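## Task

Separate both test-sieve sets on the work bench (each set is a pan, a sieve and a cover) and get all six pieces entirely inside the tote. Then carry the tote to the steel shelf at the end wall so that it rests wholly on the shelf with nothing overhanging. No cover or sieve may have any portion of its skirt (its bottom rim) sitting down inside another piece. Either robot or both may do the work. At the end, release everything and back away. A robot that falls or is left leaning fails the task, and anything that stays in place only because a robot holds it does not count.

## Robot and tools

ROBOTS. There are two identical Hello Robot Stretch 3 robots, r1 and r2, each with a single arm. Each has a two-wheel drive base (0.33 m long, 0.34 m wide) with a small passive omni wheel at the back, and a lift that rides up a mast. The telescoping arm sticks out to the robot's RIGHT, so to move the gripper forward or back you drive the base. The base cannot move sideways. It turns on the spot about the point midway between the drive wheels, 0.05 m behind its front edge. With the arm pulled in and the wrist folded, the turn sweeps a 0.28 m radius. An unfolded, level wrist reaches beyond that circle.

FRAMES. Every robot reports in its own base frame: origin on the floor between the drive wheels, x forward, y left, z up. hand_pose is the fingertip contact point in that frame. With all wrist joints at zero, that frame's x points up, its y points back along the arm toward the mast, and its z points to the robot's rear. The odometry frame is where the base frame was when the scene began. Heading is positive to the left, between -3.142 and 3.142. Because each robot uses its own frames, only the images, lidar_m, wrist_depth_mm and head_depth_mm show where one robot is relative to the other.

execute_actions. Argument "actions" is a list holding one action, or an empty list, which only returns state and images. The action is an object keyed by "r1" and/or "r2". Each robot may get "base", "joints", and optionally "contact_limits". Everything in one action starts at once.
- base: exactly one command, a relative move from where the base last reported itself. {"translate_m": d} drives d metres straight, forward positive, -1 to 1. {"rotate_rad": d} turns d radians, counter-clockwise (left) positive, -3.2 to 3.2.
- joints: absolute targets, by name, one number each. lift_m 0 to 1.1 (arm height on the mast). arm_m 0 to 0.52 (extension). wrist_yaw_rad -1.345 to 4.42 (0 along the arm, positive toward the front, 3.0 folded over the base). wrist_pitch_rad -1.57 to 0.451 (0 level, negative fingertips down). wrist_roll_rad -2.911 to 2.911 (0 fingers side by side, level). gripper_m -0.089 to 0.179 (larger is wider; the real fingertip gap is smaller, by 0.007 nearly closed and 0.025 fully open, and zero below 0.007). head_pan_rad -3.953 to 1.73 (0 forward, positive left, -1.57 along the arm). head_tilt_rad -1.53 to 0.419 (0 level, negative down). The done tolerances are ±0.004 for lift, arm and gripper, ±0.02 for yaw, roll, pan and tilt, and ±0.05 for pitch.
- contact_limits: {"arm_m": n}, n a motor effort in percent from 1 to 100. The arm stops (contact_stop) when its effort reaches about n (or -n when retracting), and it holds no harder than that until the next action. Small values are gentle, but too small stops it immediately.
- cameras: a list chosen from r1_head_camera, r1_nav_camera, r1_wrist_camera, r2_head_camera, r2_nav_camera, r2_wrist_camera, or "all". Omitted or null gives all, and [] gives none.
An unknown key or any value out of range rejects the whole call and nothing moves. A joint, base or robot you leave out may keep pushing toward its earlier target. An action lasts 15 s at most.

wait: {"seconds": 0 to 10}. It commands nothing and returns the same output as an empty action. zoom_image: {"camera": name, "region": [x0, y0, x1, y1]} in pixels of that camera's latest full image, with the origin at the top-left and the region at most 504 by 504. finished_scene: {"scene": current scene number}. It ends the scene for good and reports success, so call it only once the goal is met and stable. If any result reports a stop, later execute_actions, wait and finished_scene calls in the same reply are skipped.

RESULTS. base_status and joint_status tell how each commanded motion ended. "done" for the base means the wheels turned the full amount, even if they slipped. "off_target" means it stopped short and may still be pushing. After contact_stop, time_out or torque_fault, the target is dropped. The lift and arm go slack after a contact_stop until you command them again, and a loaded slack lift can sink. on_its_own covers what the call did not command, and its "held at" value is a target, not a position. An effort at rest that is outside its rest range suggests pushing or a load. motor_effort is in percent, with the peak in brackets. It is noisy and biased, and positive effort pushes toward higher values (forward, for the wheels). base_odometry counts wheel turns, so slipping counts as travel. turned_by_wheels and turned_by_imu are the turns since the last result. base_tilt is in degrees, forward and right positive, with a fixed offset of up to about 4. lidar_m gives 12 distances in metres, one per 30-degree sector: 1st ahead, then counter-clockwise (4th left, 7th behind, 10th right). The plane is 0.17 m up, the range is 0.15 to 12 m, and "-" means nothing seen. It misses glass and thin legs, and the robot's own body may hide sectors 5, 6, 9 and 10. wrist_depth_mm (45 to 1000) and head_depth_mm (280 to 4000; the head image is sideways) are 7x7 grids of median depths in mm.

GRIPPER. To grasp, command gripper_m below the object's width. To let go, command at least 0.02 more than the value where contact happened. Neither the reading nor "done" proves a grip, so check the images. To re-squeeze after the stall guard eases off, send a new value.

SPEED. The base is fast (0.30 m/s, 1.9 rad/s) only with lift_m below 0.30, arm_m below 0.03 and wrist_yaw_rad above 2.54. Otherwise it is limited to 0.10 m/s and 0.63 rad/s.

AVOID. Fold or unfold the wrist only with lift_m 0.32 to 0.95, pitch -0.4 and roll near 0. Once folded, the lift may go down to 0.25. With yaw below -0.4, keep pitch at -0.5 or lower. Robots must never press on each other: once bases touch, even millimetres more is a hard press. The two bases travel slightly differently (under 2.5 cm per metre), so a shared load can tip a robot. Pushing against something rigid with the gripper above about 0.45 m, pushing again after a contact_stop, or driving while holding or hooking something fixed can all tip a robot. If base_tilt shows a lean, reverse the last move in small steps, free the gripper, and lower lift_m to about 0.2. Long hard loading can switch a wrist servo off for 10 s. Do not drop, slam or knock things over. Loose objects may occasionally get a brief push from outside.

Each tool is called after "Call:" as name([rows], argument=value, ...), one row to a line, values as JSON.

## Session

Call:
execute_actions(actions=[])

Scene clock: 0.00 s.
r1.base_odometry: x=+0.000 y=+0.000 heading=+0.000 (m, m, rad; r1's odometry frame)
r1.turned_by_wheels: +0.000 (rad since the last result)
r1.turned_by_imu: +0.000 (rad since the last result)
r1.base_tilt: forward=-0.2 right=-2.0 (deg)
r1.lidar_m: 1.37 2.26 5.56 1.25 0.81 0.74 0.74 0.92 1.83 3.29 4.05 4.03
r1.head_depth_mm: 2143 3207 3699 3705 3712 3398 2341 / 2137 3196 3816 3837 3793 3414 2341 / 2119 3191 - - - 1952 1959 / 2088 3121 - - - 1483 2028 / 2120 3230 - - - 1480 2256 / 2101 3171 - - - 1587 2169 / 2116 3165 - - - 1595 2238
r1.base_status: not commanded
r1.joint_positions: lift_m=+0.329 arm_m=+0.001 wrist_yaw_rad=+3.030 wrist_pitch_rad=-0.347 wrist_roll_rad=-0.008 gripper_m=+0.037 head_pan_rad=+0.011 head_tilt_rad=+0.005
r1.joint_status: not commanded
r1.motor_effort: left_wheel=+1 right_wheel=+1 lift_m=+37 arm_m=+0 wrist_yaw_rad=+0 wrist_pitch_rad=+7 wrist_roll_rad=+0 gripper_m=+0 head_pan_rad=+0 head_tilt_rad=+1 (%)
r1.hand_pose: x=+0.0048 y=+0.0857 z=+0.3580 quat_wxyz=(+0.161, +0.699, +0.084, +0.691) (m; r1's base frame)
r1.wrist_depth_mm: 671 - - - - - - / 699 - - - - - - / 713 - - - - - - / 721 836 953 951 965 957 - / 703 732 781 748 765 754 755 / 602 607 - 608 629 628 629 / 520 516 513 522 507 532 529
r2.base_odometry: x=+0.000 y=+0.000 heading=+0.000 (m, m, rad; r2's odometry frame)
r2.turned_by_wheels: +0.000 (rad since the last result)
r2.turned_by_imu: +0.000 (rad since the last result)
r2.base_tilt: forward=-0.5 right=+1.0 (deg)
r2.lidar_m: 3.77 4.03 1.30 1.41 5.28 2.00 0.94 0.75 0.74 0.80 1.20 3.48
r2.head_depth_mm: 2025 2982 3565 3611 3550 3455 2499 / 2033 3005 3731 3810 3821 3713 2528 / 2012 2984 - - - 3820 2541 / 2011 2963 - - - 3861 2537 / 1912 2923 - - - 3879 2561 / 2007 2924 - - - 3948 2545 / 1991 2555 - - - 3932 2573
r2.base_status: not commanded
r2.joint_positions: lift_m=+0.481 arm_m=+0.002 wrist_yaw_rad=+2.795 wrist_pitch_rad=-0.476 wrist_roll_rad=-0.002 gripper_m=+0.037 head_pan_rad=+0.008 head_tilt_rad=+0.009
r2.joint_status: not commanded
r2.motor_effort: left_wheel=+0 right_wheel=+0 lift_m=+19 arm_m=+0 wrist_yaw_rad=+0 wrist_pitch_rad=+7 wrist_roll_rad=+0 gripper_m=+0 head_pan_rad=+0 head_tilt_rad=+3 (%)
r2.hand_pose: x=+0.0524 y=+0.0570 z=+0.4806 quat_wxyz=(+0.283, +0.705, +0.046, +0.649) (m; r2's base frame)
r2.wrist_depth_mm: - - - - - - - / - - - - - - - / - - - - - - - / - - - - - - - / 823 844 856 919 894 906 935 / 702 - 711 727 749 756 742 / 603 - 621 629 620 633 640
pictures: r1_head_camera (sideways: a quarter turn clockwise sets it upright), r1_nav_camera (sideways: a quarter turn counterclockwise sets it upright), r1_wrist_camera, r2_head_camera (sideways: a quarter turn clockwise sets it upright), r2_nav_camera (sideways: a quarter turn counterclockwise sets it upright), r2_wrist_camera
Images, in order (width x height): r1_head_camera 896x504, r1_nav_camera 672x504, r1_wrist_camera 644x364, r2_head_camera 896x504, r2_nav_camera 672x504, r2_wrist_camera 644x364.

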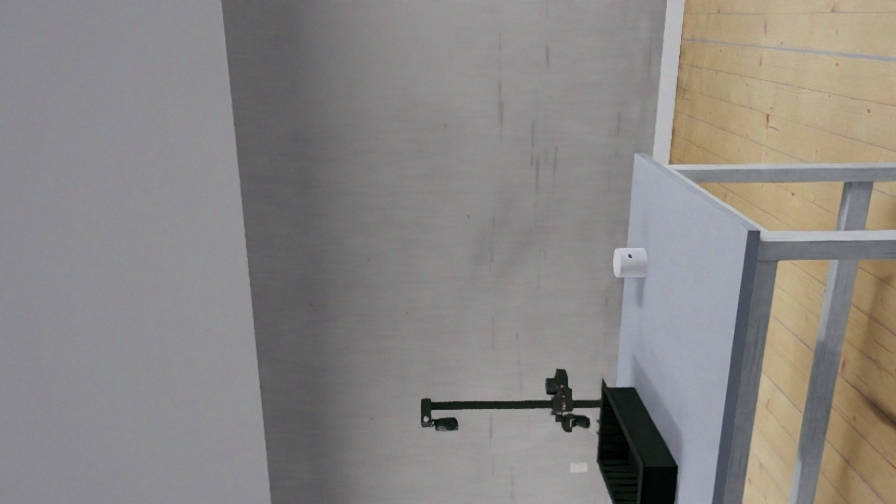

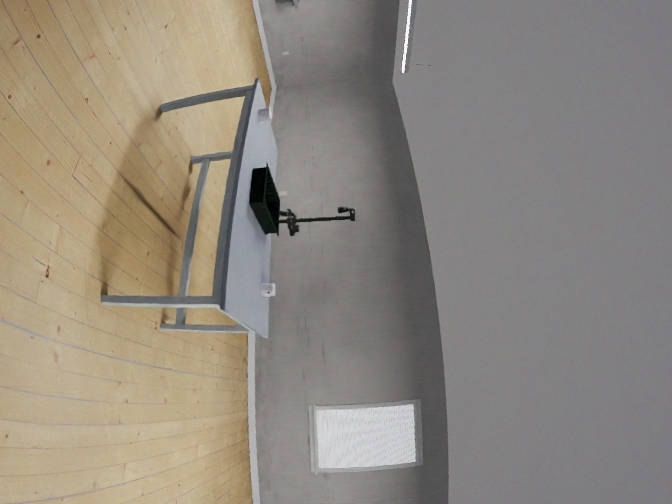

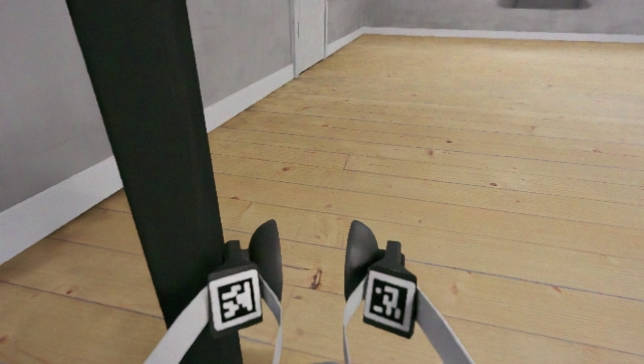

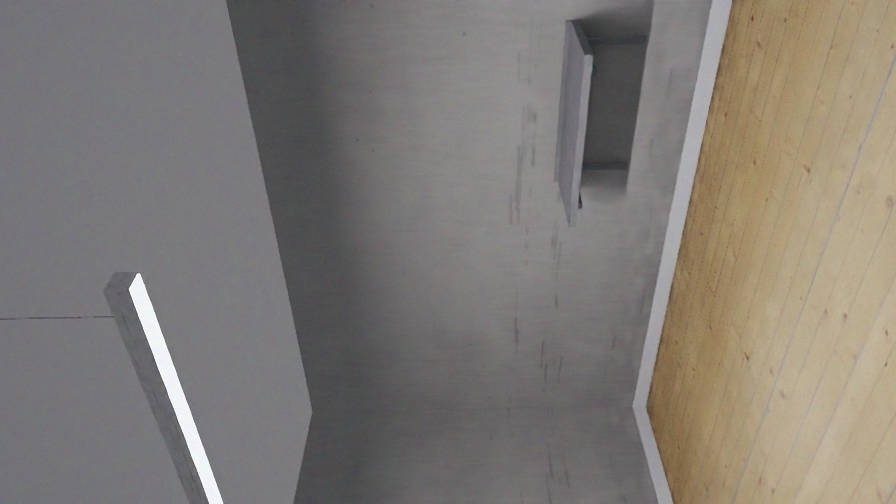

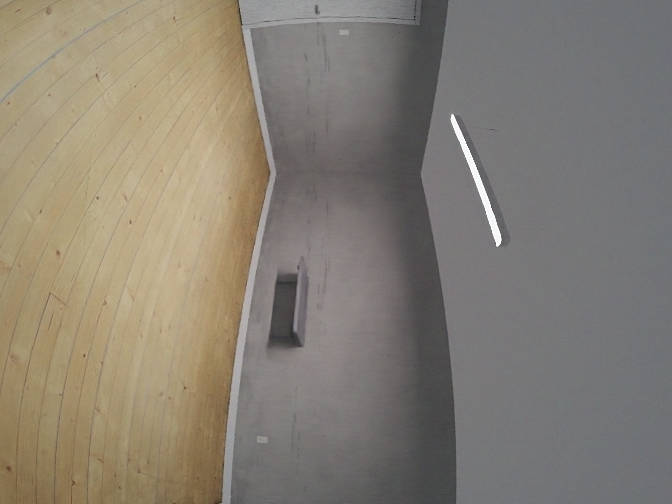

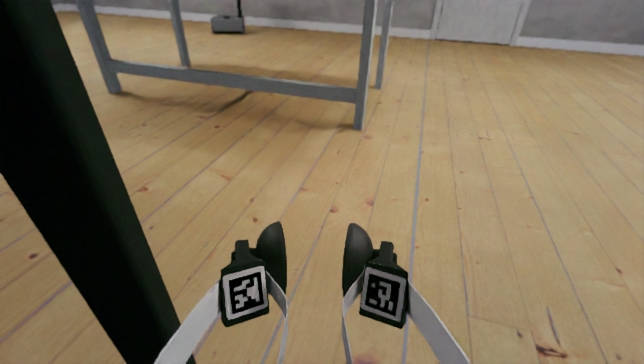

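Call:
execute_actions([
  {"r1":{"joints":{"head_pan_rad":0.3,"head_tilt_rad":-0.35}},"r2":{"joints":{"head_pan_rad":1.5,"head_tilt_rad":-0.35}}},
], cameras=["r1_head_camera","r2_head_camera","r2_nav_camera"])

Scene clock: 2.20 s.
r1.base_odometry: x=+0.000 y=+0.000 heading=+0.000 (m, m, rad; r1's odometry frame)
r1.turned_by_wheels: +0.000 (rad since the last result)
r1.turned_by_imu: -0.001 (rad since the last result)
r1.base_tilt: forward=-0.3 right=-2.2 (deg)
r1.lidar_m: 1.37 2.26 5.55 1.25 0.81 0.73 0.74 0.91 1.84 3.29 4.05 4.04
r1.head_depth_mm: 3592 3765 3880 1619 2150 1867 1508 / 3767 - - 1499 2303 1799 1509 / - - - 1730 2356 1861 1499 / - - - 1790 2432 1855 1502 / - - - 2615 2451 1857 1513 / - - - 3175 2428 1877 1505 / - - - 3095 2359 1864 1501
r1.base_status: not commanded
r1.joint_positions: lift_m=+0.329 arm_m=+0.001 wrist_yaw_rad=+3.030 wrist_pitch_rad=-0.347 wrist_roll_rad=-0.008 gripper_m=+0.037 head_pan_rad=+0.293 head_tilt_rad=-0.345
r1.joint_status: all done
r1.motor_effort: left_wheel=+1(0) right_wheel=+1(1) lift_m=+38(37) arm_m=+0(0) wrist_yaw_rad=+1(1) wrist_pitch_rad=+7(7) wrist_roll_rad=+0(0) gripper_m=+0(1) head_pan_rad=+2(17) head_tilt_rad=-2(27) (%)
r1.hand_pose: x=+0.0048 y=+0.0857 z=+0.3580 quat_wxyz=(+0.161, +0.699, +0.084, +0.691) (m; r1's base frame)
r1.wrist_depth_mm: 685 - - - - - - / 698 - - - - - - / 703 - - - - - - / 715 869 977 955 974 947 - / 690 737 787 744 748 770 777 / 601 615 - 623 617 620 635 / 515 517 510 517 516 536 525
r2.base_odometry: x=+0.000 y=+0.000 heading=+0.000 (m, m, rad; r2's odometry frame)
r2.turned_by_wheels: +0.000 (rad since the last result)
r2.turned_by_imu: +0.000 (rad since the last result)
r2.base_tilt: forward=-0.4 right=+0.9 (deg)
r2.lidar_m: 3.76 4.03 1.30 1.40 5.31 1.99 0.94 0.75 0.74 0.80 1.20 3.47
r2.head_depth_mm: 3590 3760 3994 1630 2373 1931 1517 / 3873 - - 1650 2511 1936 1547 / - - - 1640 2642 1812 1553 / - - - 1706 2625 1821 1551 / - - - 1943 2613 1885 1570 / - - - 1973 2651 1969 1555 / - - - 2045 2422 1959 1572
r2.base_status: not commanded
r2.joint_positions: lift_m=+0.481 arm_m=+0.002 wrist_yaw_rad=+2.795 wrist_pitch_rad=-0.476 wrist_roll_rad=-0.002 gripper_m=+0.037 head_pan_rad=+1.493 head_tilt_rad=-0.345
r2.joint_status: all done
r2.motor_effort: left_wheel=+0(0) right_wheel=+0(1) lift_m=+20(19) arm_m=+0(1) wrist_yaw_rad=-1(0) wrist_pitch_rad=+7(7) wrist_roll_rad=+0(0) gripper_m=+1(1) head_pan_rad=+2(32) head_tilt_rad=-3(31) (%)
r2.hand_pose: x=+0.0524 y=+0.0570 z=+0.4806 quat_wxyz=(+0.283, +0.705, +0.046, +0.649) (m; r2's base frame)
r2.wrist_depth_mm: - - - - - - - / - - - - - - - / - - - - - - - / - - - - - - - / 822 879 879 891 909 899 914 / 700 - 719 708 750 745 751 / 603 - 612 624 621 631 635
pictures: r1_head_camera (sideways: a quarter turn clockwise sets it upright), r2_head_camera (sideways: a quarter turn clockwise sets it upright), r2_nav_camera (sideways: a quarter turn counterclockwise sets it upright)
camera_calibration (this result's frames):
r1_head_camera: T_world_to_cam=[[-0.341392, -0.0896214, -0.935639, 1.24562], [-0.245929, 0.969283, -0.00311059, 0.0112776], [0.907177, 0.229039, -0.352946, 0.405988], [0, 0, 0, 1]] pos_world=[0.0597156, 0.00771627, 1.30878]
r2_head_camera: T_world_to_cam=[[-0.0190531, -0.304813, -0.952222, 1.25705], [-0.995847, 0.0905892, -0.00907232, 0.0197552], [0.0890264, 0.948094, -0.305273, 0.35149], [0, 0, 0, 1]] pos_world=[0.0123319, 0.0481292, 1.30447]
r2_nav_camera: T_world_to_cam=[[0.0405923, 0.358661, 0.932585, -1.17052], [0.991014, -0.133508, 0.00820989, 0.0373903], [0.127452, 0.923871, -0.360857, 0.431343], [0, 0, 0, 1]] pos_world=[-0.0445156, 0.0263057, 1.24695]
Images, in order (width x height): r1_head_camera 896x504, r2_head_camera 896x504, r2_nav_camera 672x504.

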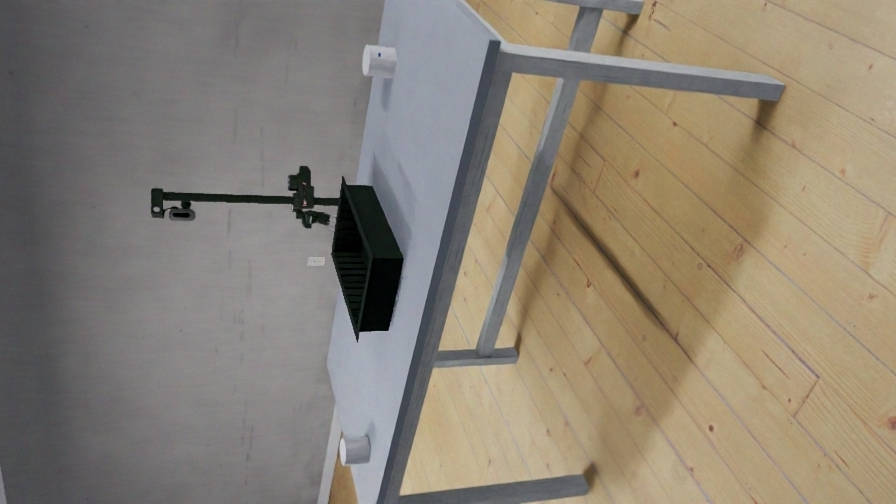

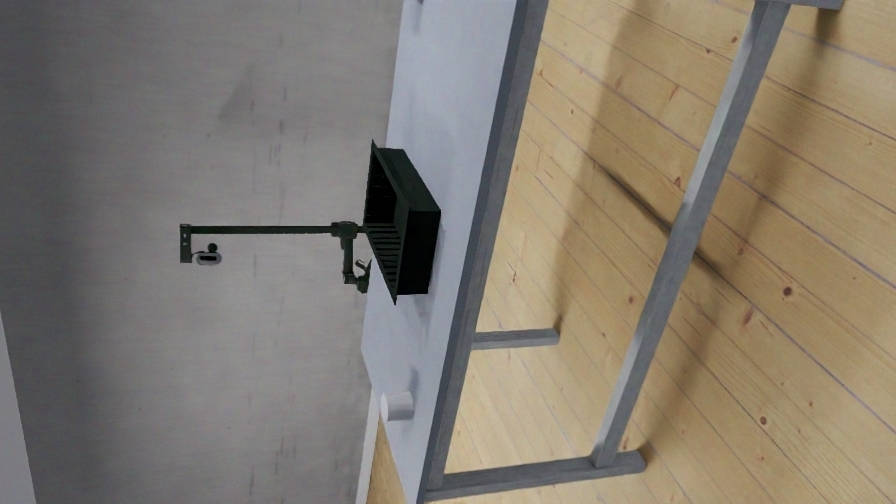

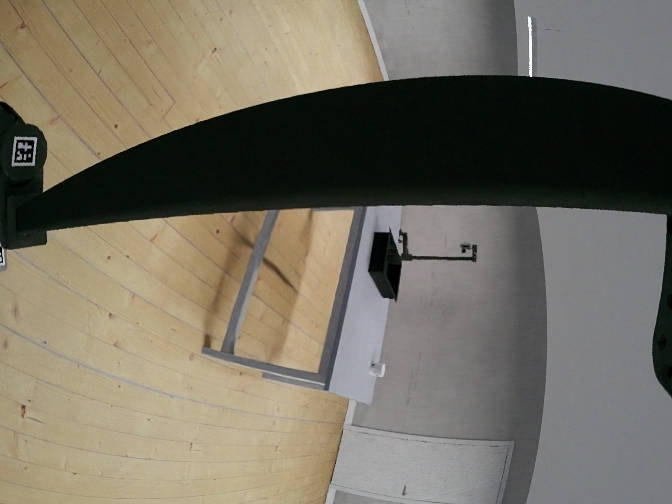

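Call:
execute_actions([
  {"r1":{"base":{"rotate_rad":0.775},"joints":{"lift_m":0.27,"wrist_pitch_rad":-0.4}},"r2":{"base":{"rotate_rad":1.95},"joints":{"lift_m":0.27,"wrist_pitch_rad":-0.4,"wrist_yaw_rad":3.0}}},
], cameras=[])

Call:
execute_actions([
  {"r1":{"base":{"translate_m":1}},"r2":{"base":{"translate_m":1}}},
], cameras=[])

Call:
execute_actions([
  {"r1":{"base":{"translate_m":1}},"r2":{"base":{"translate_m":0.83}}},
], cameras=[])

Call:
execute_actions([
  {"r1":{"base":{"rotate_rad":0.44},"joints":{"lift_m":0.9,"head_pan_rad":-1.8,"head_tilt_rad":-0.7}},"r2":{"base":{"rotate_rad":0.56},"joints":{"lift_m":0.9,"head_pan_rad":-1.8,"head_tilt_rad":-0.7}}},
], cameras=["r1_head_camera","r2_head_camera","r1_nav_camera"])

Scene clock: 10.27 s.
r1.base_odometry: x=+0.000 y=+0.000 heading=+0.775 (m, m, rad; r1's odometry frame)
r1.turned_by_wheels: +0.775 (rad since the last result)
r1.turned_by_imu: +0.766 (rad since the last result)
r1.base_tilt: forward=-0.2 right=-2.3 (deg)
r1.lidar_m: 2.26 2.15 0.96 0.75 0.74 0.78 1.15 3.25 3.49 4.14 1.37 2.09
r1.head_depth_mm: - - - 3582 2444 1851 1504 / - - - 3535 2466 1858 1505 / - - - 3584 2444 1862 1495 / - - - 3520 2441 1867 1495 / - - - 3572 2414 1865 1509 / - - - 3536 2408 1857 1499 / - - - 3531 2412 1850 1506
r1.base_status: done
r1.joint_positions: lift_m=+0.270 arm_m=+0.001 wrist_yaw_rad=+3.030 wrist_pitch_rad=-0.414 wrist_roll_rad=-0.008 gripper_m=+0.037 head_pan_rad=+0.293 head_tilt_rad=-0.347
r1.joint_status: all done
r1.motor_effort: left_wheel=-2(8) right_wheel=+4(7) lift_m=+32(36) arm_m=+0(1) wrist_yaw_rad=+1(1) wrist_pitch_rad=+8(7) wrist_roll_rad=+0(0) gripper_m=-1(1) head_pan_rad=+2(2) head_tilt_rad=-2(3) (%)
r1.hand_pose: x=+0.0039 y=+0.0779 z=+0.2838 quat_wxyz=(+0.184, +0.696, +0.107, +0.686) (m; r1's base frame)
r1.wrist_depth_mm: 558 - 710 811 954 - - / 585 - 761 887 - - - / 622 - 807 890 - - - / 649 682 738 742 758 731 758 / 588 591 610 605 600 609 611 / 495 496 - 519 502 503 515 / 442 - - - 417 435 436
r2.base_odometry: x=+0.000 y=+0.000 heading=+1.950 (m, m, rad; r2's odometry frame)
r2.turned_by_wheels: +1.950 (rad since the last result)
r2.turned_by_imu: +1.930 (rad since the last result)
r2.base_tilt: forward=-0.5 right=+0.9 (deg)
r2.lidar_m: 1.73 3.81 1.13 0.78 0.74 0.75 0.98 2.29 3.56 4.27 1.30 1.33
r2.head_depth_mm: 1059 1137 1218 1336 1452 1595 1539 / 967 1030 1099 1182 1278 1395 1461 / 887 940 996 1071 1144 1231 1333 / 823 867 916 973 1037 1110 1196 / 767 801 846 892 947 1006 1071 / 717 748 783 824 871 924 978 / 670 700 733 770 809 852 901
r2.base_status: done
r2.joint_positions: lift_m=+0.270 arm_m=+0.002 wrist_yaw_rad=+2.999 wrist_pitch_rad=-0.420 wrist_roll_rad=-0.002 gripper_m=+0.037 head_pan_rad=+1.493 head_tilt_rad=-0.346
r2.joint_status: all done
r2.motor_effort: left_wheel=-2(8) right_wheel=+3(12) lift_m=+12(16) arm_m=+0(0) wrist_yaw_rad=+1(0) wrist_pitch_rad=+11(11) wrist_roll_rad=+0(0) gripper_m=-1(1) head_pan_rad=+2(3) head_tilt_rad=-2(3) (%)
r2.hand_pose: x=+0.0106 y=+0.0750 z=+0.2826 quat_wxyz=(+0.197, +0.699, +0.098, +0.680) (m; r2's base frame)
r2.wrist_depth_mm: 543 - 762 936 - - - / 567 - 808 - - - - / 599 669 881 - - - - / 617 675 762 790 797 799 825 / 587 591 642 635 618 636 626 / 478 495 - 519 516 512 521 / 426 - - - 420 428 438
pictures: none
No camera images: the call's "cameras" was empty. Leave "cameras" out to get every camera's image.

Scene clock: 15.20 s.
r1.base_odometry: x=+0.715 y=+0.700 heading=+0.775 (m, m, rad; r1's odometry frame)
r1.turned_by_wheels: +0.000 (rad since the last result)
r1.turned_by_imu: -0.002 (rad since the last result)
r1.base_tilt: forward=-0.2 right=-2.2 (deg)
r1.lidar_m: 4.72 3.42 1.52 1.18 1.17 1.24 1.82 4.16 4.44 0.99 1.53 1.29
r1.head_depth_mm: - - - 3603 2464 1862 1510 / - - - 3548 2456 1863 1502 / - - - 3500 2467 1851 1500 / - - - 3477 2432 1853 1494 / - - - 3546 2419 1838 1497 / 3898 - - 3559 2439 1855 1488 / 3844 - - 3500 2415 1836 1504
r1.base_status: done
r1.joint_positions: lift_m=+0.270 arm_m=+0.001 wrist_yaw_rad=+3.030 wrist_pitch_rad=-0.414 wrist_roll_rad=-0.008 gripper_m=+0.037 head_pan_rad=+0.293 head_tilt_rad=-0.347
r1.joint_status: not commanded
r1.motor_effort: left_wheel=-2(7) right_wheel=+3(7) lift_m=+32(32) arm_m=+0(0) wrist_yaw_rad=+1(1) wrist_pitch_rad=+7(7) wrist_roll_rad=+0(0) gripper_m=-1(1) head_pan_rad=+2(2) head_tilt_rad=-2(3) (%)
r1.hand_pose: x=+0.0039 y=+0.0779 z=+0.2838 quat_wxyz=(+0.184, +0.696, +0.107, +0.686) (m; r1's base frame)
r1.wrist_depth_mm: 858 - - - - - - / 895 - - - - - - / 903 - 970 946 - - - / 713 724 750 738 743 755 758 / 588 589 629 595 606 596 610 / 493 497 - 515 499 509 511 / 442 - - - 416 431 436
r2.base_odometry: x=-0.370 y=+0.929 heading=+1.950 (m, m, rad; r2's odometry frame)
r2.turned_by_wheels: +0.000 (rad since the last result)
r2.turned_by_imu: +0.006 (rad since the last result)
r2.base_tilt: forward=-0.5 right=+0.9 (deg)
r2.lidar_m: 1.00 4.41 1.95 1.37 1.29 1.32 1.73 4.06 4.42 0.79 0.75 0.76
r2.head_depth_mm: 1867 2008 2148 2346 2444 1938 1551 / 1714 1819 1942 2088 2272 1952 1551 / 1586 1676 1771 1906 2037 1934 1550 / 1457 1527 1629 1728 1854 1890 1554 / 1355 1426 1501 1589 1684 1763 1562 / 1270 1328 1390 1469 1552 1648 1565 / 1198 1246 1308 1367 1436 1513 1519
r2.base_status: done
r2.joint_positions: lift_m=+0.270 arm_m=+0.002 wrist_yaw_rad=+2.999 wrist_pitch_rad=-0.420 wrist_roll_rad=-0.002 gripper_m=+0.037 head_pan_rad=+1.493 head_tilt_rad=-0.346
r2.joint_status: not commanded
r2.motor_effort: left_wheel=-1(5) right_wheel=+3(11) lift_m=+12(11) arm_m=-1(0) wrist_yaw_rad=+0(0) wrist_pitch_rad=+10(11) wrist_roll_rad=+0(0) gripper_m=-1(0) head_pan_rad=+2(2) head_tilt_rad=-3(3) (%)
r2.hand_pose: x=+0.0105 y=+0.0751 z=+0.2826 quat_wxyz=(+0.197, +0.699, +0.098, +0.680) (m; r2's base frame)
r2.wrist_depth_mm: 946 - - - - - - / 961 - - - - - - / 973 - - - - - - / 765 745 777 779 787 820 805 / 598 585 636 638 626 639 639 / 489 494 - 520 517 513 521 / 428 - - - 421 429 432
pictures: none
No camera images: the call's "cameras" was empty. Leave "cameras" out to get every camera's image.

Scene clock: 20.13 s.
r1.base_odometry: x=+1.429 y=+1.399 heading=+0.775 (m, m, rad; r1's odometry frame)
r1.turned_by_wheels: +0.000 (rad since the last result)
r1.turned_by_imu: -0.002 (rad since the last result)
r1.base_tilt: forward=-0.1 right=-2.3 (deg)
r1.lidar_m: 3.80 3.73 2.07 1.59 1.59 1.69 2.48 1.45 1.45 1.13 0.46 3.40
r1.head_depth_mm: 3428 3670 3911 3563 2474 1855 1512 / 3387 3570 3771 3563 2446 1867 1501 / 3292 3495 3733 3549 2449 1852 1499 / 3255 3389 3630 3583 2437 1862 1507 / 3158 3391 3624 3490 2454 1864 1495 / 3155 3261 3483 3492 2447 1858 1493 / 3030 3238 3415 3493 2417 1862 1508
r1.base_status: done
r1.joint_positions: lift_m=+0.270 arm_m=+0.001 wrist_yaw_rad=+3.030 wrist_pitch_rad=-0.414 wrist_roll_rad=-0.008 gripper_m=+0.037 head_pan_rad=+0.293 head_tilt_rad=-0.347
r1.joint_status: not commanded
r1.motor_effort: left_wheel=-3(10) right_wheel=+2(7) lift_m=+32(32) arm_m=+0(0) wrist_yaw_rad=+1(1) wrist_pitch_rad=+8(7) wrist_roll_rad=+0(0) gripper_m=+1(1) head_pan_rad=+2(2) head_tilt_rad=-2(3) (%)
r1.hand_pose: x=+0.0039 y=+0.0779 z=+0.2838 quat_wxyz=(+0.184, +0.696, +0.107, +0.686) (m; r1's base frame)
r1.wrist_depth_mm: - - - - - - - / - - - - - - - / 922 - 963 964 - - - / 719 718 728 733 749 755 746 / 598 585 618 601 599 606 615 / 491 494 - 521 504 506 506 / 440 - - - 422 436 439
r2.base_odometry: x=-0.677 y=+1.700 heading=+1.950 (m, m, rad; r2's odometry frame)
r2.turned_by_wheels: +0.000 (rad since the last result)
r2.turned_by_imu: +0.005 (rad since the last result)
r2.base_tilt: forward=-0.6 right=+1.0 (deg)
r2.lidar_m: 3.96 3.72 2.63 1.85 1.75 1.79 2.35 4.97 0.44 0.31 0.29 0.29
r2.head_depth_mm: 2527 2706 2920 3193 2588 1942 1544 / 2340 2482 2655 2842 2579 1933 1543 / 2142 2284 2396 2592 2578 1936 1553 / 1964 2088 2204 2350 2438 1942 1553 / 1830 1927 2038 2152 2275 1960 1540 / 1726 1803 1925 1991 2119 1976 1570 / 1622 1680 1755 1870 1952 1962 1560
r2.base_status: done
r2.joint_positions: lift_m=+0.270 arm_m=+0.002 wrist_yaw_rad=+2.999 wrist_pitch_rad=-0.420 wrist_roll_rad=-0.002 gripper_m=+0.037 head_pan_rad=+1.493 head_tilt_rad=-0.346
r2.joint_status: not commanded
r2.motor_effort: left_wheel=-2(5) right_wheel=+3(10) lift_m=+12(11) arm_m=+0(0) wrist_yaw_rad=+0(1) wrist_pitch_rad=+11(11) wrist_roll_rad=+0(0) gripper_m=+0(0) head_pan_rad=+2(2) head_tilt_rad=-2(3) (%)
r2.hand_pose: x=+0.0105 y=+0.0751 z=+0.2826 quat_wxyz=(+0.196, +0.699, +0.098, +0.680) (m; r2's base frame)
r2.wrist_depth_mm: - - - - - - - / - - - - - - - / - - - - - - - / 742 764 757 792 773 809 826 / 593 607 627 633 622 626 624 / 484 486 - 518 522 510 520 / 425 - - - 423 437 436
pictures: none
No camera images: the call's "cameras" was empty. Leave "cameras" out to get every camera's image.

Scene clock: 26.70 s.
r1.base_odometry: x=+1.429 y=+1.399 heading=+1.215 (m, m, rad; r1's odometry frame)
r1.turned_by_wheels: +0.440 (rad since the last result)
r1.turned_by_imu: +0.434 (rad since the last result)
r1.base_tilt: forward=-0.1 right=-2.1 (deg)
r1.lidar_m: 3.73 2.25 1.62 1.58 1.64 2.25 5.08 1.44 1.15 0.46 3.31 3.89
r1.head_depth_mm: 3140 3385 967 808 706 - - / 3085 3249 1020 807 701 - 1179 / 2955 3103 1013 806 700 - 1169 / 2891 3088 1012 798 699 - 1189 / 2845 3024 1007 726 663 - - / 2795 2971 1001 798 661 - - / 2703 2960 997 792 659 613 -
r1.base_status: done
r1.joint_positions: lift_m=+0.900 arm_m=+0.001 wrist_yaw_rad=+3.030 wrist_pitch_rad=-0.414 wrist_roll_rad=-0.008 gripper_m=+0.037 head_pan_rad=-1.793 head_tilt_rad=-0.692
r1.joint_status: all done
r1.motor_effort: left_wheel=-1(11) right_wheel=+3(8) lift_m=+43(47) arm_m=+0(0) wrist_yaw_rad=+0(1) wrist_pitch_rad=+8(8) wrist_roll_rad=+0(0) gripper_m=+0(0) head_pan_rad=-1(28) head_tilt_rad=-5(28) (%)
r1.hand_pose: x=+0.0039 y=+0.0778 z=+0.9133 quat_wxyz=(+0.184, +0.696, +0.107, +0.686) (m; r1's base frame)
r1.wrist_depth_mm: - - - - - - - / - - - - - - - / - - - - - - - / - - - - - - - / - - - - - - - / - - - - - - - / - - - - - - -
r2.base_odometry: x=-0.677 y=+1.700 heading=+2.510 (m, m, rad; r2's odometry frame)
r2.turned_by_wheels: +0.560 (rad since the last result)
r2.turned_by_imu: +0.555 (rad since the last result)
r2.base_tilt: forward=-0.6 right=+1.0 (deg)
r2.lidar_m: 3.73 2.56 1.83 1.74 1.80 2.41 1.32 0.43 0.31 0.29 0.29 3.92
r2.head_depth_mm: 2997 3297 973 831 717 - - / 2935 3260 1078 835 717 - 1181 / 2881 3133 1074 834 701 - 1183 / 2807 3099 1084 835 633 - - / 2736 3072 1085 843 686 - - / 2653 2915 2639 841 686 607 - / 2610 2844 2699 843 684 608 -
r2.base_status: done
r2.joint_positions: lift_m=+0.900 arm_m=+0.002 wrist_yaw_rad=+2.999 wrist_pitch_rad=-0.420 wrist_roll_rad=-0.002 gripper_m=+0.037 head_pan_rad=-1.793 head_tilt_rad=-0.692
r2.joint_status: all done
r2.motor_effort: left_wheel=-2(8) right_wheel=+4(12) lift_m=+27(28) arm_m=+0(0) wrist_yaw_rad=+0(0) wrist_pitch_rad=+11(11) wrist_roll_rad=+0(0) gripper_m=+0(0) head_pan_rad=-3(30) head_tilt_rad=-4(31) (%)
r2.hand_pose: x=+0.0105 y=+0.0751 z=+0.9118 quat_wxyz=(+0.196, +0.699, +0.098, +0.680) (m; r2's base frame)
r2.wrist_depth_mm: - - - - - - - / - - - - - - - / - - - - - - - / - - - - - - - / - - - - - - - / - - - - - - - / - - - - - - -
pictures: r1_head_camera (sideways: a quarter turn clockwise sets it upright), r1_nav_camera (sideways: a quarter turn counterclockwise sets it upright), r2_head_camera (sideways: a quarter turn clockwise sets it upright)
camera_calibration (this result's frames):
r1_head_camera: T_world_to_cam=[[0.155418, 0.630677, -0.760324, 1.01397], [0.965552, -0.25959, -0.0179574, 0.0232116], [-0.208698, -0.731341, -0.649296, 0.798383], [0, 0, 0, 1]] pos_world=[-0.0133798, -0.0495694, 1.28975]
r1_nav_camera: T_world_to_cam=[[-0.190933, -0.645955, 0.739112, -0.918138], [-0.972514, 0.226711, -0.0530904, 0.122154], [-0.133271, -0.728933, -0.671487, 0.830274], [0, 0, 0, 1]] pos_world=[0.0541446, -0.0155556, 1.24261]
r2_head_camera: T_world_to_cam=[[0.129798, 0.596591, -0.791979, 1.04712], [0.973384, -0.228819, -0.0128391, 0.0126417], [-0.18888, -0.769234, -0.610413, 0.750235], [0, 0, 0, 1]] pos_world=[-0.00651567, -0.0447065, 1.28742]
Images, in order (width x height): r1_head_camera 896x504, r1_nav_camera 672x504, r2_head_camera 896x504.

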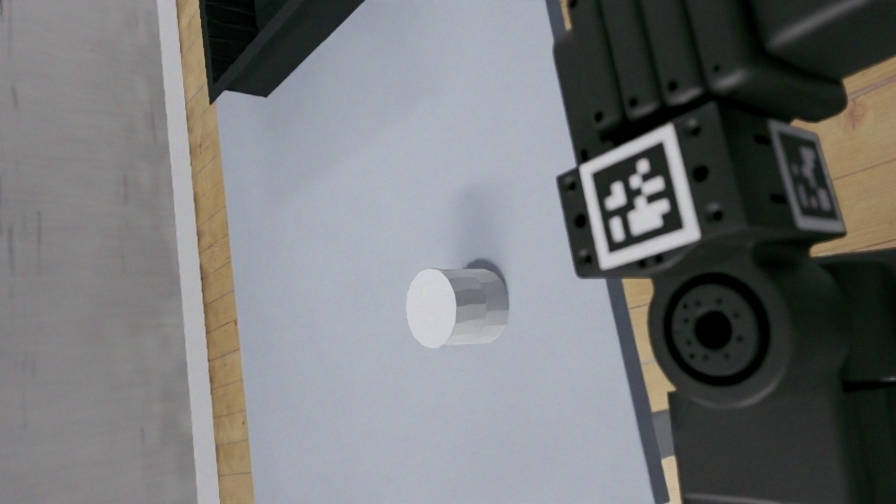

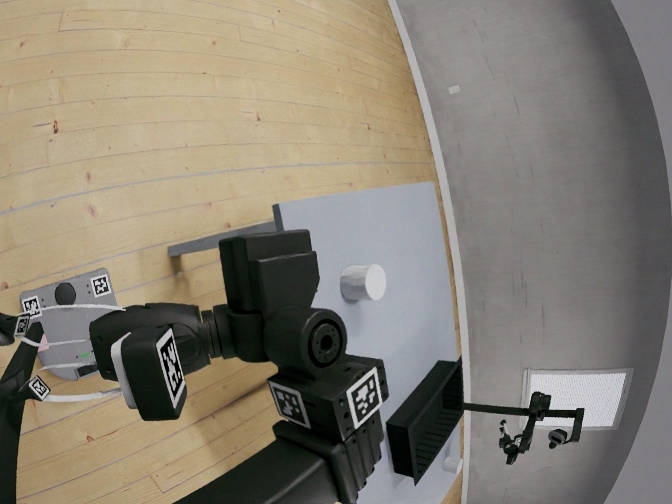

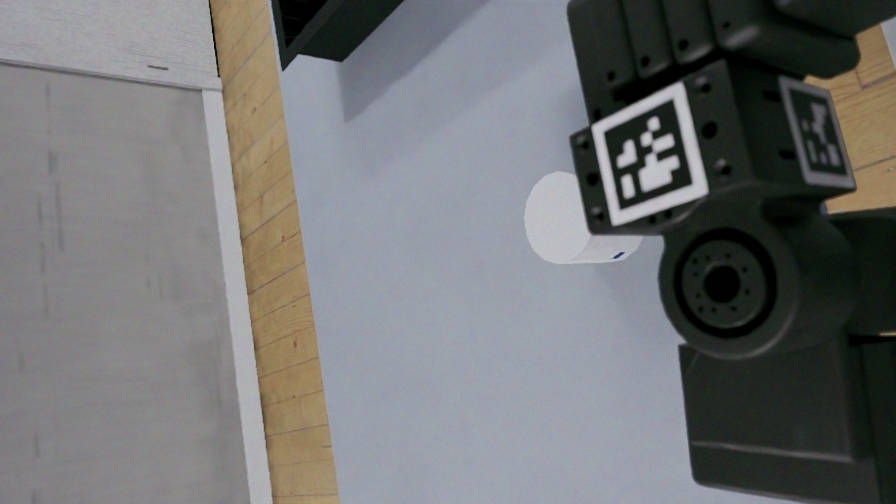

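Call:
execute_actions([
  {"r1":{"joints":{"lift_m":0.95,"wrist_yaw_rad":1.2}},"r2":{"joints":{"lift_m":0.95,"wrist_yaw_rad":1.2}}},
], cameras=[])

Call:
execute_actions([
  {"r1":{"joints":{"lift_m":1.09,"wrist_yaw_rad":0,"gripper_m":0.15,"arm_m":0.1}},"r2":{"joints":{"lift_m":1.09,"wrist_yaw_rad":0,"gripper_m":0.15}}},
], cameras=[])

Call:
execute_actions([
  {"r1":{"joints":{"wrist_pitch_rad":-1.2,"head_tilt_rad":-0.8,"head_pan_rad":-1.57}},"r2":{"joints":{"wrist_pitch_rad":-1.2,"head_tilt_rad":-0.8,"head_pan_rad":-1.57}}},
])

Scene clock: 30.20 s.
r1.base_odometry: x=+1.429 y=+1.399 heading=+1.215 (m, m, rad; r1's odometry frame)
r1.turned_by_wheels: +0.000 (rad since the last result)
r1.turned_by_imu: -0.001 (rad since the last result)
r1.base_tilt: forward=+0.0 right=-2.4 (deg)
r1.lidar_m: 3.72 2.25 1.62 1.58 1.64 2.24 5.08 1.44 1.15 0.46 3.34 3.87
r1.head_depth_mm: 3134 3369 968 862 - - 1214 / 3051 3247 1019 857 - - 1212 / 2988 3143 1019 854 - - 1209 / 2903 3140 1008 848 - - - / 2821 3068 1005 725 - - - / 2726 2999 997 795 691 - - / 2717 2916 991 794 659 1046 -
r1.base_status: not commanded
r1.joint_positions: lift_m=+0.950 arm_m=+0.001 wrist_yaw_rad=+1.203 wrist_pitch_rad=-0.414 wrist_roll_rad=-0.008 gripper_m=+0.037 head_pan_rad=-1.793 head_tilt_rad=-0.692
r1.joint_status: all done
r1.motor_effort: left_wheel=-2(2) right_wheel=+3(3) lift_m=+42(43) arm_m=+0(0) wrist_yaw_rad=-4(5) wrist_pitch_rad=+8(8) wrist_roll_rad=+0(0) gripper_m=+0(0) head_pan_rad=-2(2) head_tilt_rad=-6(5) (%)
r1.hand_pose: x=+0.1884 y=-0.2266 z=+0.9633 quat_wxyz=(+0.655, +0.510, -0.485, +0.274) (m; r1's base frame)
r1.wrist_depth_mm: - - - - - - - / - - - - - - - / - - - - - - - / - - - - - - - / - - - - - - - / - - - - - - - / - - - - - - -
r2.base_odometry: x=-0.677 y=+1.700 heading=+2.510 (m, m, rad; r2's odometry frame)
r2.turned_by_wheels: +0.000 (rad since the last result)
r2.turned_by_imu: +0.001 (rad since the last result)
r2.base_tilt: forward=-0.4 right=+1.0 (deg)
r2.lidar_m: 3.72 2.57 1.83 1.75 1.80 2.40 1.32 0.43 0.31 0.29 0.29 3.92
r2.head_depth_mm: 3024 3319 971 875 - - 1227 / 2953 3266 1075 893 - - 1179 / 2875 3132 1076 892 - - 1162 / 2792 3133 1085 837 - - - / 2733 2993 1085 838 721 - - / 2675 2901 2639 841 693 593 - / 2574 2869 2678 841 687 593 -
r2.base_status: not commanded
r2.joint_positions: lift_m=+0.950 arm_m=+0.002 wrist_yaw_rad=+1.202 wrist_pitch_rad=-0.419 wrist_roll_rad=-0.002 gripper_m=+0.037 head_pan_rad=-1.793 head_tilt_rad=-0.692
r2.joint_status: all done
r2.motor_effort: left_wheel=-2(2) right_wheel=+3(4) lift_m=+26(27) arm_m=+0(0) wrist_yaw_rad=+0(1) wrist_pitch_rad=+10(10) wrist_roll_rad=+1(0) gripper_m=-1(1) head_pan_rad=-3(2) head_tilt_rad=-5(4) (%)
r2.hand_pose: x=+0.1877 y=-0.2278 z=+0.9619 quat_wxyz=(+0.655, +0.512, -0.486, +0.270) (m; r2's base frame)
r2.wrist_depth_mm: - - - - - - - / - - - - - - - / - - - - - - - / - - - - - - - / - - - - - - - / - - - - - - - / - - - - - - -
pictures: none
No camera images: the call's "cameras" was empty. Leave "cameras" out to get every camera's image.

Scene clock: 32.30 s.
r1.base_odometry: x=+1.429 y=+1.399 heading=+1.215 (m, m, rad; r1's odometry frame)
r1.turned_by_wheels: +0.000 (rad since the last result)
r1.turned_by_imu: -0.001 (rad since the last result)
r1.base_tilt: forward=-0.2 right=-2.3 (deg)
r1.lidar_m: 3.72 2.25 1.62 1.58 1.64 2.25 5.06 1.44 1.15 0.46 3.32 3.88
r1.head_depth_mm: 3185 3374 969 812 1524 1379 1216 / 3002 - 1017 808 719 1389 1211 / - - 1017 803 702 1377 1209 / - - 1009 799 683 1378 1201 / - - 972 728 663 1375 1201 / - - - 796 660 1301 1138 / - - 958 795 660 1320 1199
r1.base_status: not commanded
r1.joint_positions: lift_m=+1.090 arm_m=+0.100 wrist_yaw_rad=+0.003 wrist_pitch_rad=-0.414 wrist_roll_rad=-0.008 gripper_m=+0.150 head_pan_rad=-1.793 head_tilt_rad=-0.692
r1.joint_status: all done
r1.motor_effort: left_wheel=-2(2) right_wheel=+3(3) lift_m=+43(40) arm_m=+2(2) wrist_yaw_rad=-4(2) wrist_pitch_rad=+8(8) wrist_roll_rad=+0(0) gripper_m=+1(86) head_pan_rad=-2(2) head_tilt_rad=-4(5) (%)
r1.hand_pose: x=-0.0208 y=-0.4696 z=+1.1033 quat_wxyz=(+0.695, +0.147, -0.689, -0.144) (m; r1's base frame)
r1.wrist_depth_mm: - - - - - - - / - - - - - - - / - - - - - - - / - - - 842 834 846 755 / - - - 680 689 729 654 / - - - 577 568 - 575 / - - - 488 476 478 512
r2.base_odometry: x=-0.677 y=+1.700 heading=+2.510 (m, m, rad; r2's odometry frame)
r2.turned_by_wheels: +0.000 (rad since the last result)
r2.turned_by_imu: +0.000 (rad since the last result)
r2.base_tilt: forward=-0.5 right=+1.0 (deg)
r2.lidar_m: 3.73 2.56 1.82 1.75 1.80 2.40 1.32 0.43 0.31 0.29 0.29 3.90
r2.head_depth_mm: - - - - 647 577 1225 / - - - - 662 575 1187 / - - - - 648 576 1168 / - - - - - 565 530 / - - - - - 572 522 / - - - - 652 580 512 / - - 2671 813 686 579 502
r2.base_status: not commanded
r2.joint_positions: lift_m=+1.090 arm_m=+0.002 wrist_yaw_rad=+0.002 wrist_pitch_rad=-0.419 wrist_roll_rad=-0.002 gripper_m=+0.150 head_pan_rad=-1.793 head_tilt_rad=-0.692
r2.joint_status: all done
r2.motor_effort: left_wheel=-2(2) right_wheel=+4(3) lift_m=+26(27) arm_m=+0(1) wrist_yaw_rad=+0(1) wrist_pitch_rad=+10(10) wrist_roll_rad=+0(0) gripper_m=-1(82) head_pan_rad=-3(2) head_tilt_rad=-5(5) (%)
r2.hand_pose: x=-0.0212 y=-0.3710 z=+1.1019 quat_wxyz=(+0.693, +0.148, -0.691, -0.147) (m; r2's base frame)
r2.wrist_depth_mm: - - - - - - - / - - - - - - - / - - - - - - - / - - - - - - - / - - - 706 717 702 698 / - - 611 568 587 616 554 / - - 503 484 490 476 484
pictures: none
No camera images: the call's "cameras" was empty. Leave "cameras" out to get every camera's image.

Scene clock: 33.53 s.
r1.base_odometry: x=+1.429 y=+1.399 heading=+1.215 (m, m, rad; r1's odometry frame)
r1.turned_by_wheels: +0.000 (rad since the last result)
r1.turned_by_imu: +0.000 (rad since the last result)
r1.base_tilt: forward=-0.2 right=-2.2 (deg)
r1.lidar_m: 3.73 2.25 1.63 1.58 1.64 2.24 5.07 1.44 1.15 0.46 3.33 3.90
r1.head_depth_mm: - 1048 875 724 1455 1321 1171 / - 1059 872 729 1445 1316 1161 / - - - 703 1434 1306 1168 / - - - 694 1434 1306 1169 / 2804 1062 838 713 726 1232 1157 / 2829 2616 2107 1197 1452 1304 1158 / 2799 2598 2084 1726 1488 1298 1152
r1.base_status: not commanded
r1.joint_positions: lift_m=+1.090 arm_m=+0.100 wrist_yaw_rad=+0.003 wrist_pitch_rad=-1.200 wrist_roll_rad=-0.008 gripper_m=+0.150 head_pan_rad=-1.577 head_tilt_rad=-0.789
r1.joint_status: all done
r1.motor_effort: left_wheel=-2(2) right_wheel=+3(2) lift_m=+42(43) arm_m=+3(3) wrist_yaw_rad=-4(4) wrist_pitch_rad=-1(7) wrist_roll_rad=+0(0) gripper_m=+0(0) head_pan_rad=+2(15) head_tilt_rad=-6(17) (%)
r1.hand_pose: x=-0.0214 y=-0.3151 z=+0.9810 quat_wxyz=(+0.586, +0.402, -0.580, -0.397) (m; r1's base frame)
r1.wrist_depth_mm: - - 437 433 362 440 444 / - - 425 421 423 422 429 / - - 404 405 411 405 409 / - - - - - - - / - - - - - - - / - - - - - - - / - - - - - - -
r2.base_odometry: x=-0.677 y=+1.700 heading=+2.510 (m, m, rad; r2's odometry frame)
r2.turned_by_wheels: +0.000 (rad since the last result)
r2.turned_by_imu: +0.000 (rad since the last result)
r2.base_tilt: forward=-0.5 right=+1.0 (deg)
r2.lidar_m: 3.73 2.56 1.83 1.75 1.79 2.40 1.32 0.43 0.31 0.29 0.29 3.92
r2.head_depth_mm: - - - - - 539 1181 / - - - - - 895 1182 / - - - - - 897 1180 / 2841 2914 - - - 534 1182 / 2708 2949 916 746 627 545 809 / 2739 2925 2211 1723 676 535 1184 / 2716 2879 2271 1836 1554 1349 1179
r2.base_status: not commanded
r2.joint_positions: lift_m=+1.090 arm_m=+0.002 wrist_yaw_rad=+0.002 wrist_pitch_rad=-1.200 wrist_roll_rad=-0.002 gripper_m=+0.150 head_pan_rad=-1.577 head_tilt_rad=-0.789
r2.joint_status: all done
r2.motor_effort: left_wheel=-2(2) right_wheel=+3(4) lift_m=+27(27) arm_m=+0(0) wrist_yaw_rad=-1(1) wrist_pitch_rad=+0(8) wrist_roll_rad=+0(0) gripper_m=+0(1) head_pan_rad=+2(16) head_tilt_rad=-6(17) (%)
r2.hand_pose: x=-0.0215 y=-0.2173 z=+0.9807 quat_wxyz=(+0.585, +0.400, -0.582, -0.399) (m; r2's base frame)
r2.wrist_depth_mm: - - 460 455 466 470 470 / - - 437 441 358 448 458 / - - 419 415 422 426 435 / - - 401 402 407 407 416 / - - - 967 998 979 - / - - - - - - - / - - - - - - -
pictures: r1_head_camera (sideways: a quarter turn clockwise sets it upright), r1_nav_camera (sideways: a quarter turn counterclockwise sets it upright), r1_wrist_camera, r2_head_camera (sideways: a quarter turn clockwise sets it upright), r2_nav_camera (sideways: a quarter turn counterclockwise sets it upright), r2_wrist_camera
camera_calibration (this result's frames):
r1_head_camera: T_world_to_cam=[[0.0173532, 0.720566, -0.693169, 0.927288], [0.998745, -0.0450631, -0.0218409, 0.0280626], [-0.0469741, -0.69192, -0.720444, 0.889936], [0, 0, 0, 1]] pos_world=[-0.00231484, -0.0511432, 1.28453]
r1_nav_camera: T_world_to_cam=[[-0.0487633, -0.740906, 0.669836, -0.828727], [-0.998467, 0.0185647, -0.0521527, 0.121085], [0.0262049, -0.671352, -0.740675, 0.919286], [0, 0, 0, 1]] pos_world=[0.0563976, 0.000908318, 1.24232]
r1_wrist_camera: T_world_to_cam=[[-0.999426, -0.0109352, 0.0320734, -0.0615982], [-0.0173756, 0.977975, -0.207999, 0.551195], [-0.0290925, -0.208437, -0.977603, 1.05306], [0, 0, 0, 1]] pos_world=[-0.0213494, -0.320232, 1.14609]
r2_head_camera: T_world_to_cam=[[-0.000358606, 0.684932, -0.728607, 0.965318], [0.999809, -0.0139877, -0.0136414, 0.0135234], [-0.019535, -0.728473, -0.684796, 0.845958], [0, 0, 0, 1]] pos_world=[0.00335113, -0.0447301, 1.28283]
r2_nav_camera: T_world_to_cam=[[-0.0171844, -0.726373, 0.687086, -0.850077], [-0.998083, 0.0533243, 0.0314107, 0.0193306], [-0.0594542, -0.685229, -0.725897, 0.907405], [0, 0, 0, 1]] pos_world=[0.0586345, 0.00327663, 1.24215]
r2_wrist_camera: T_world_to_cam=[[-0.999635, -0.00788667, 0.0258562, -0.0538701], [-0.0139636, 0.969652, -0.244089, 0.492826], [-0.0231464, -0.244361, -0.969408, 1.06504], [0, 0, 0, 1]] pos_world=[-0.022317, -0.218041, 1.15414]
Images, in order (width x height): r1_head_camera 896x504, r1_nav_camera 672x504, r1_wrist_camera 644x364, r2_head_camera 896x504, r2_nav_camera 672x504, r2_wrist_camera 644x364.

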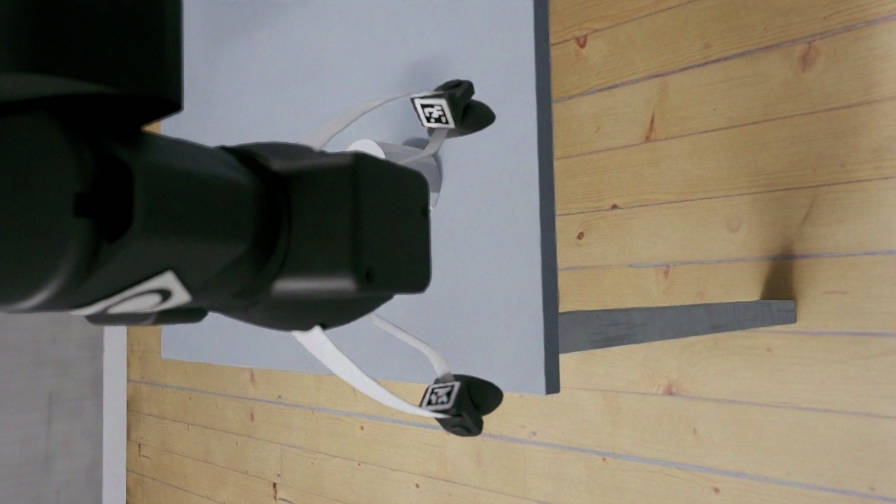

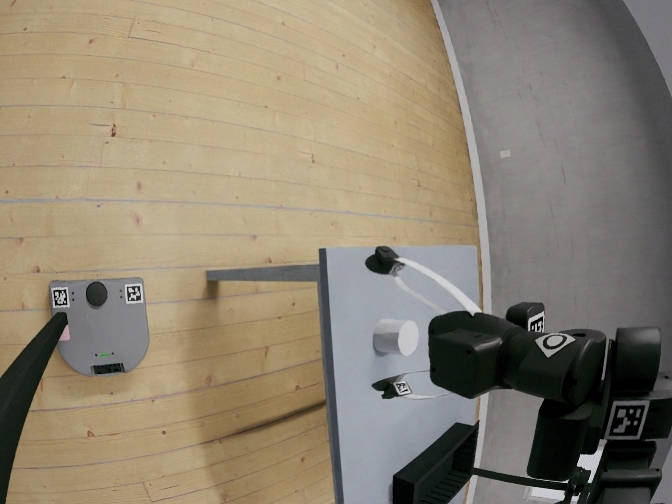

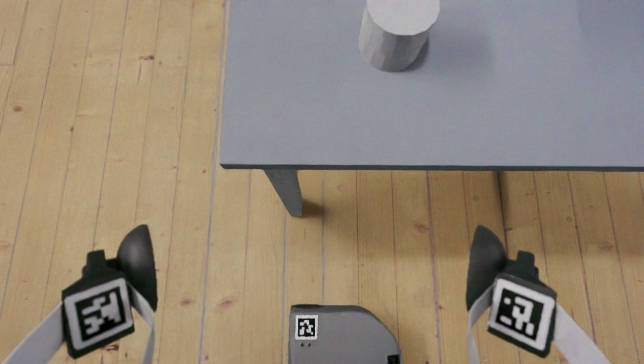

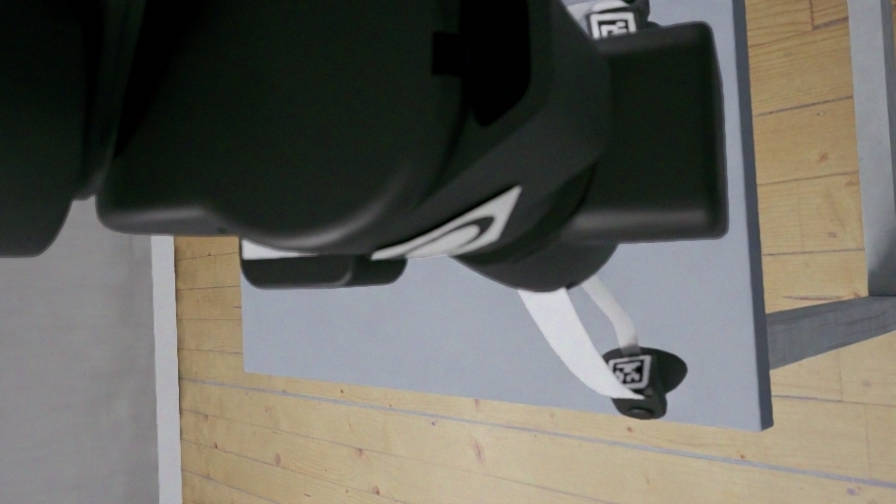

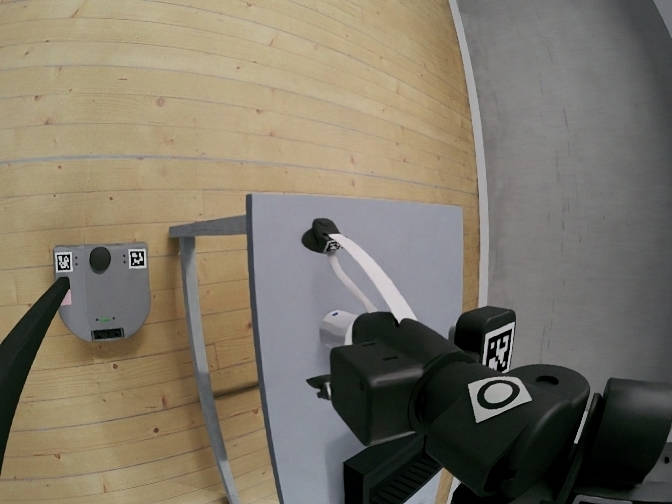

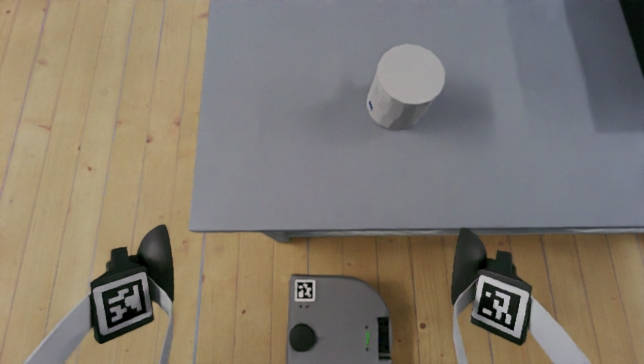

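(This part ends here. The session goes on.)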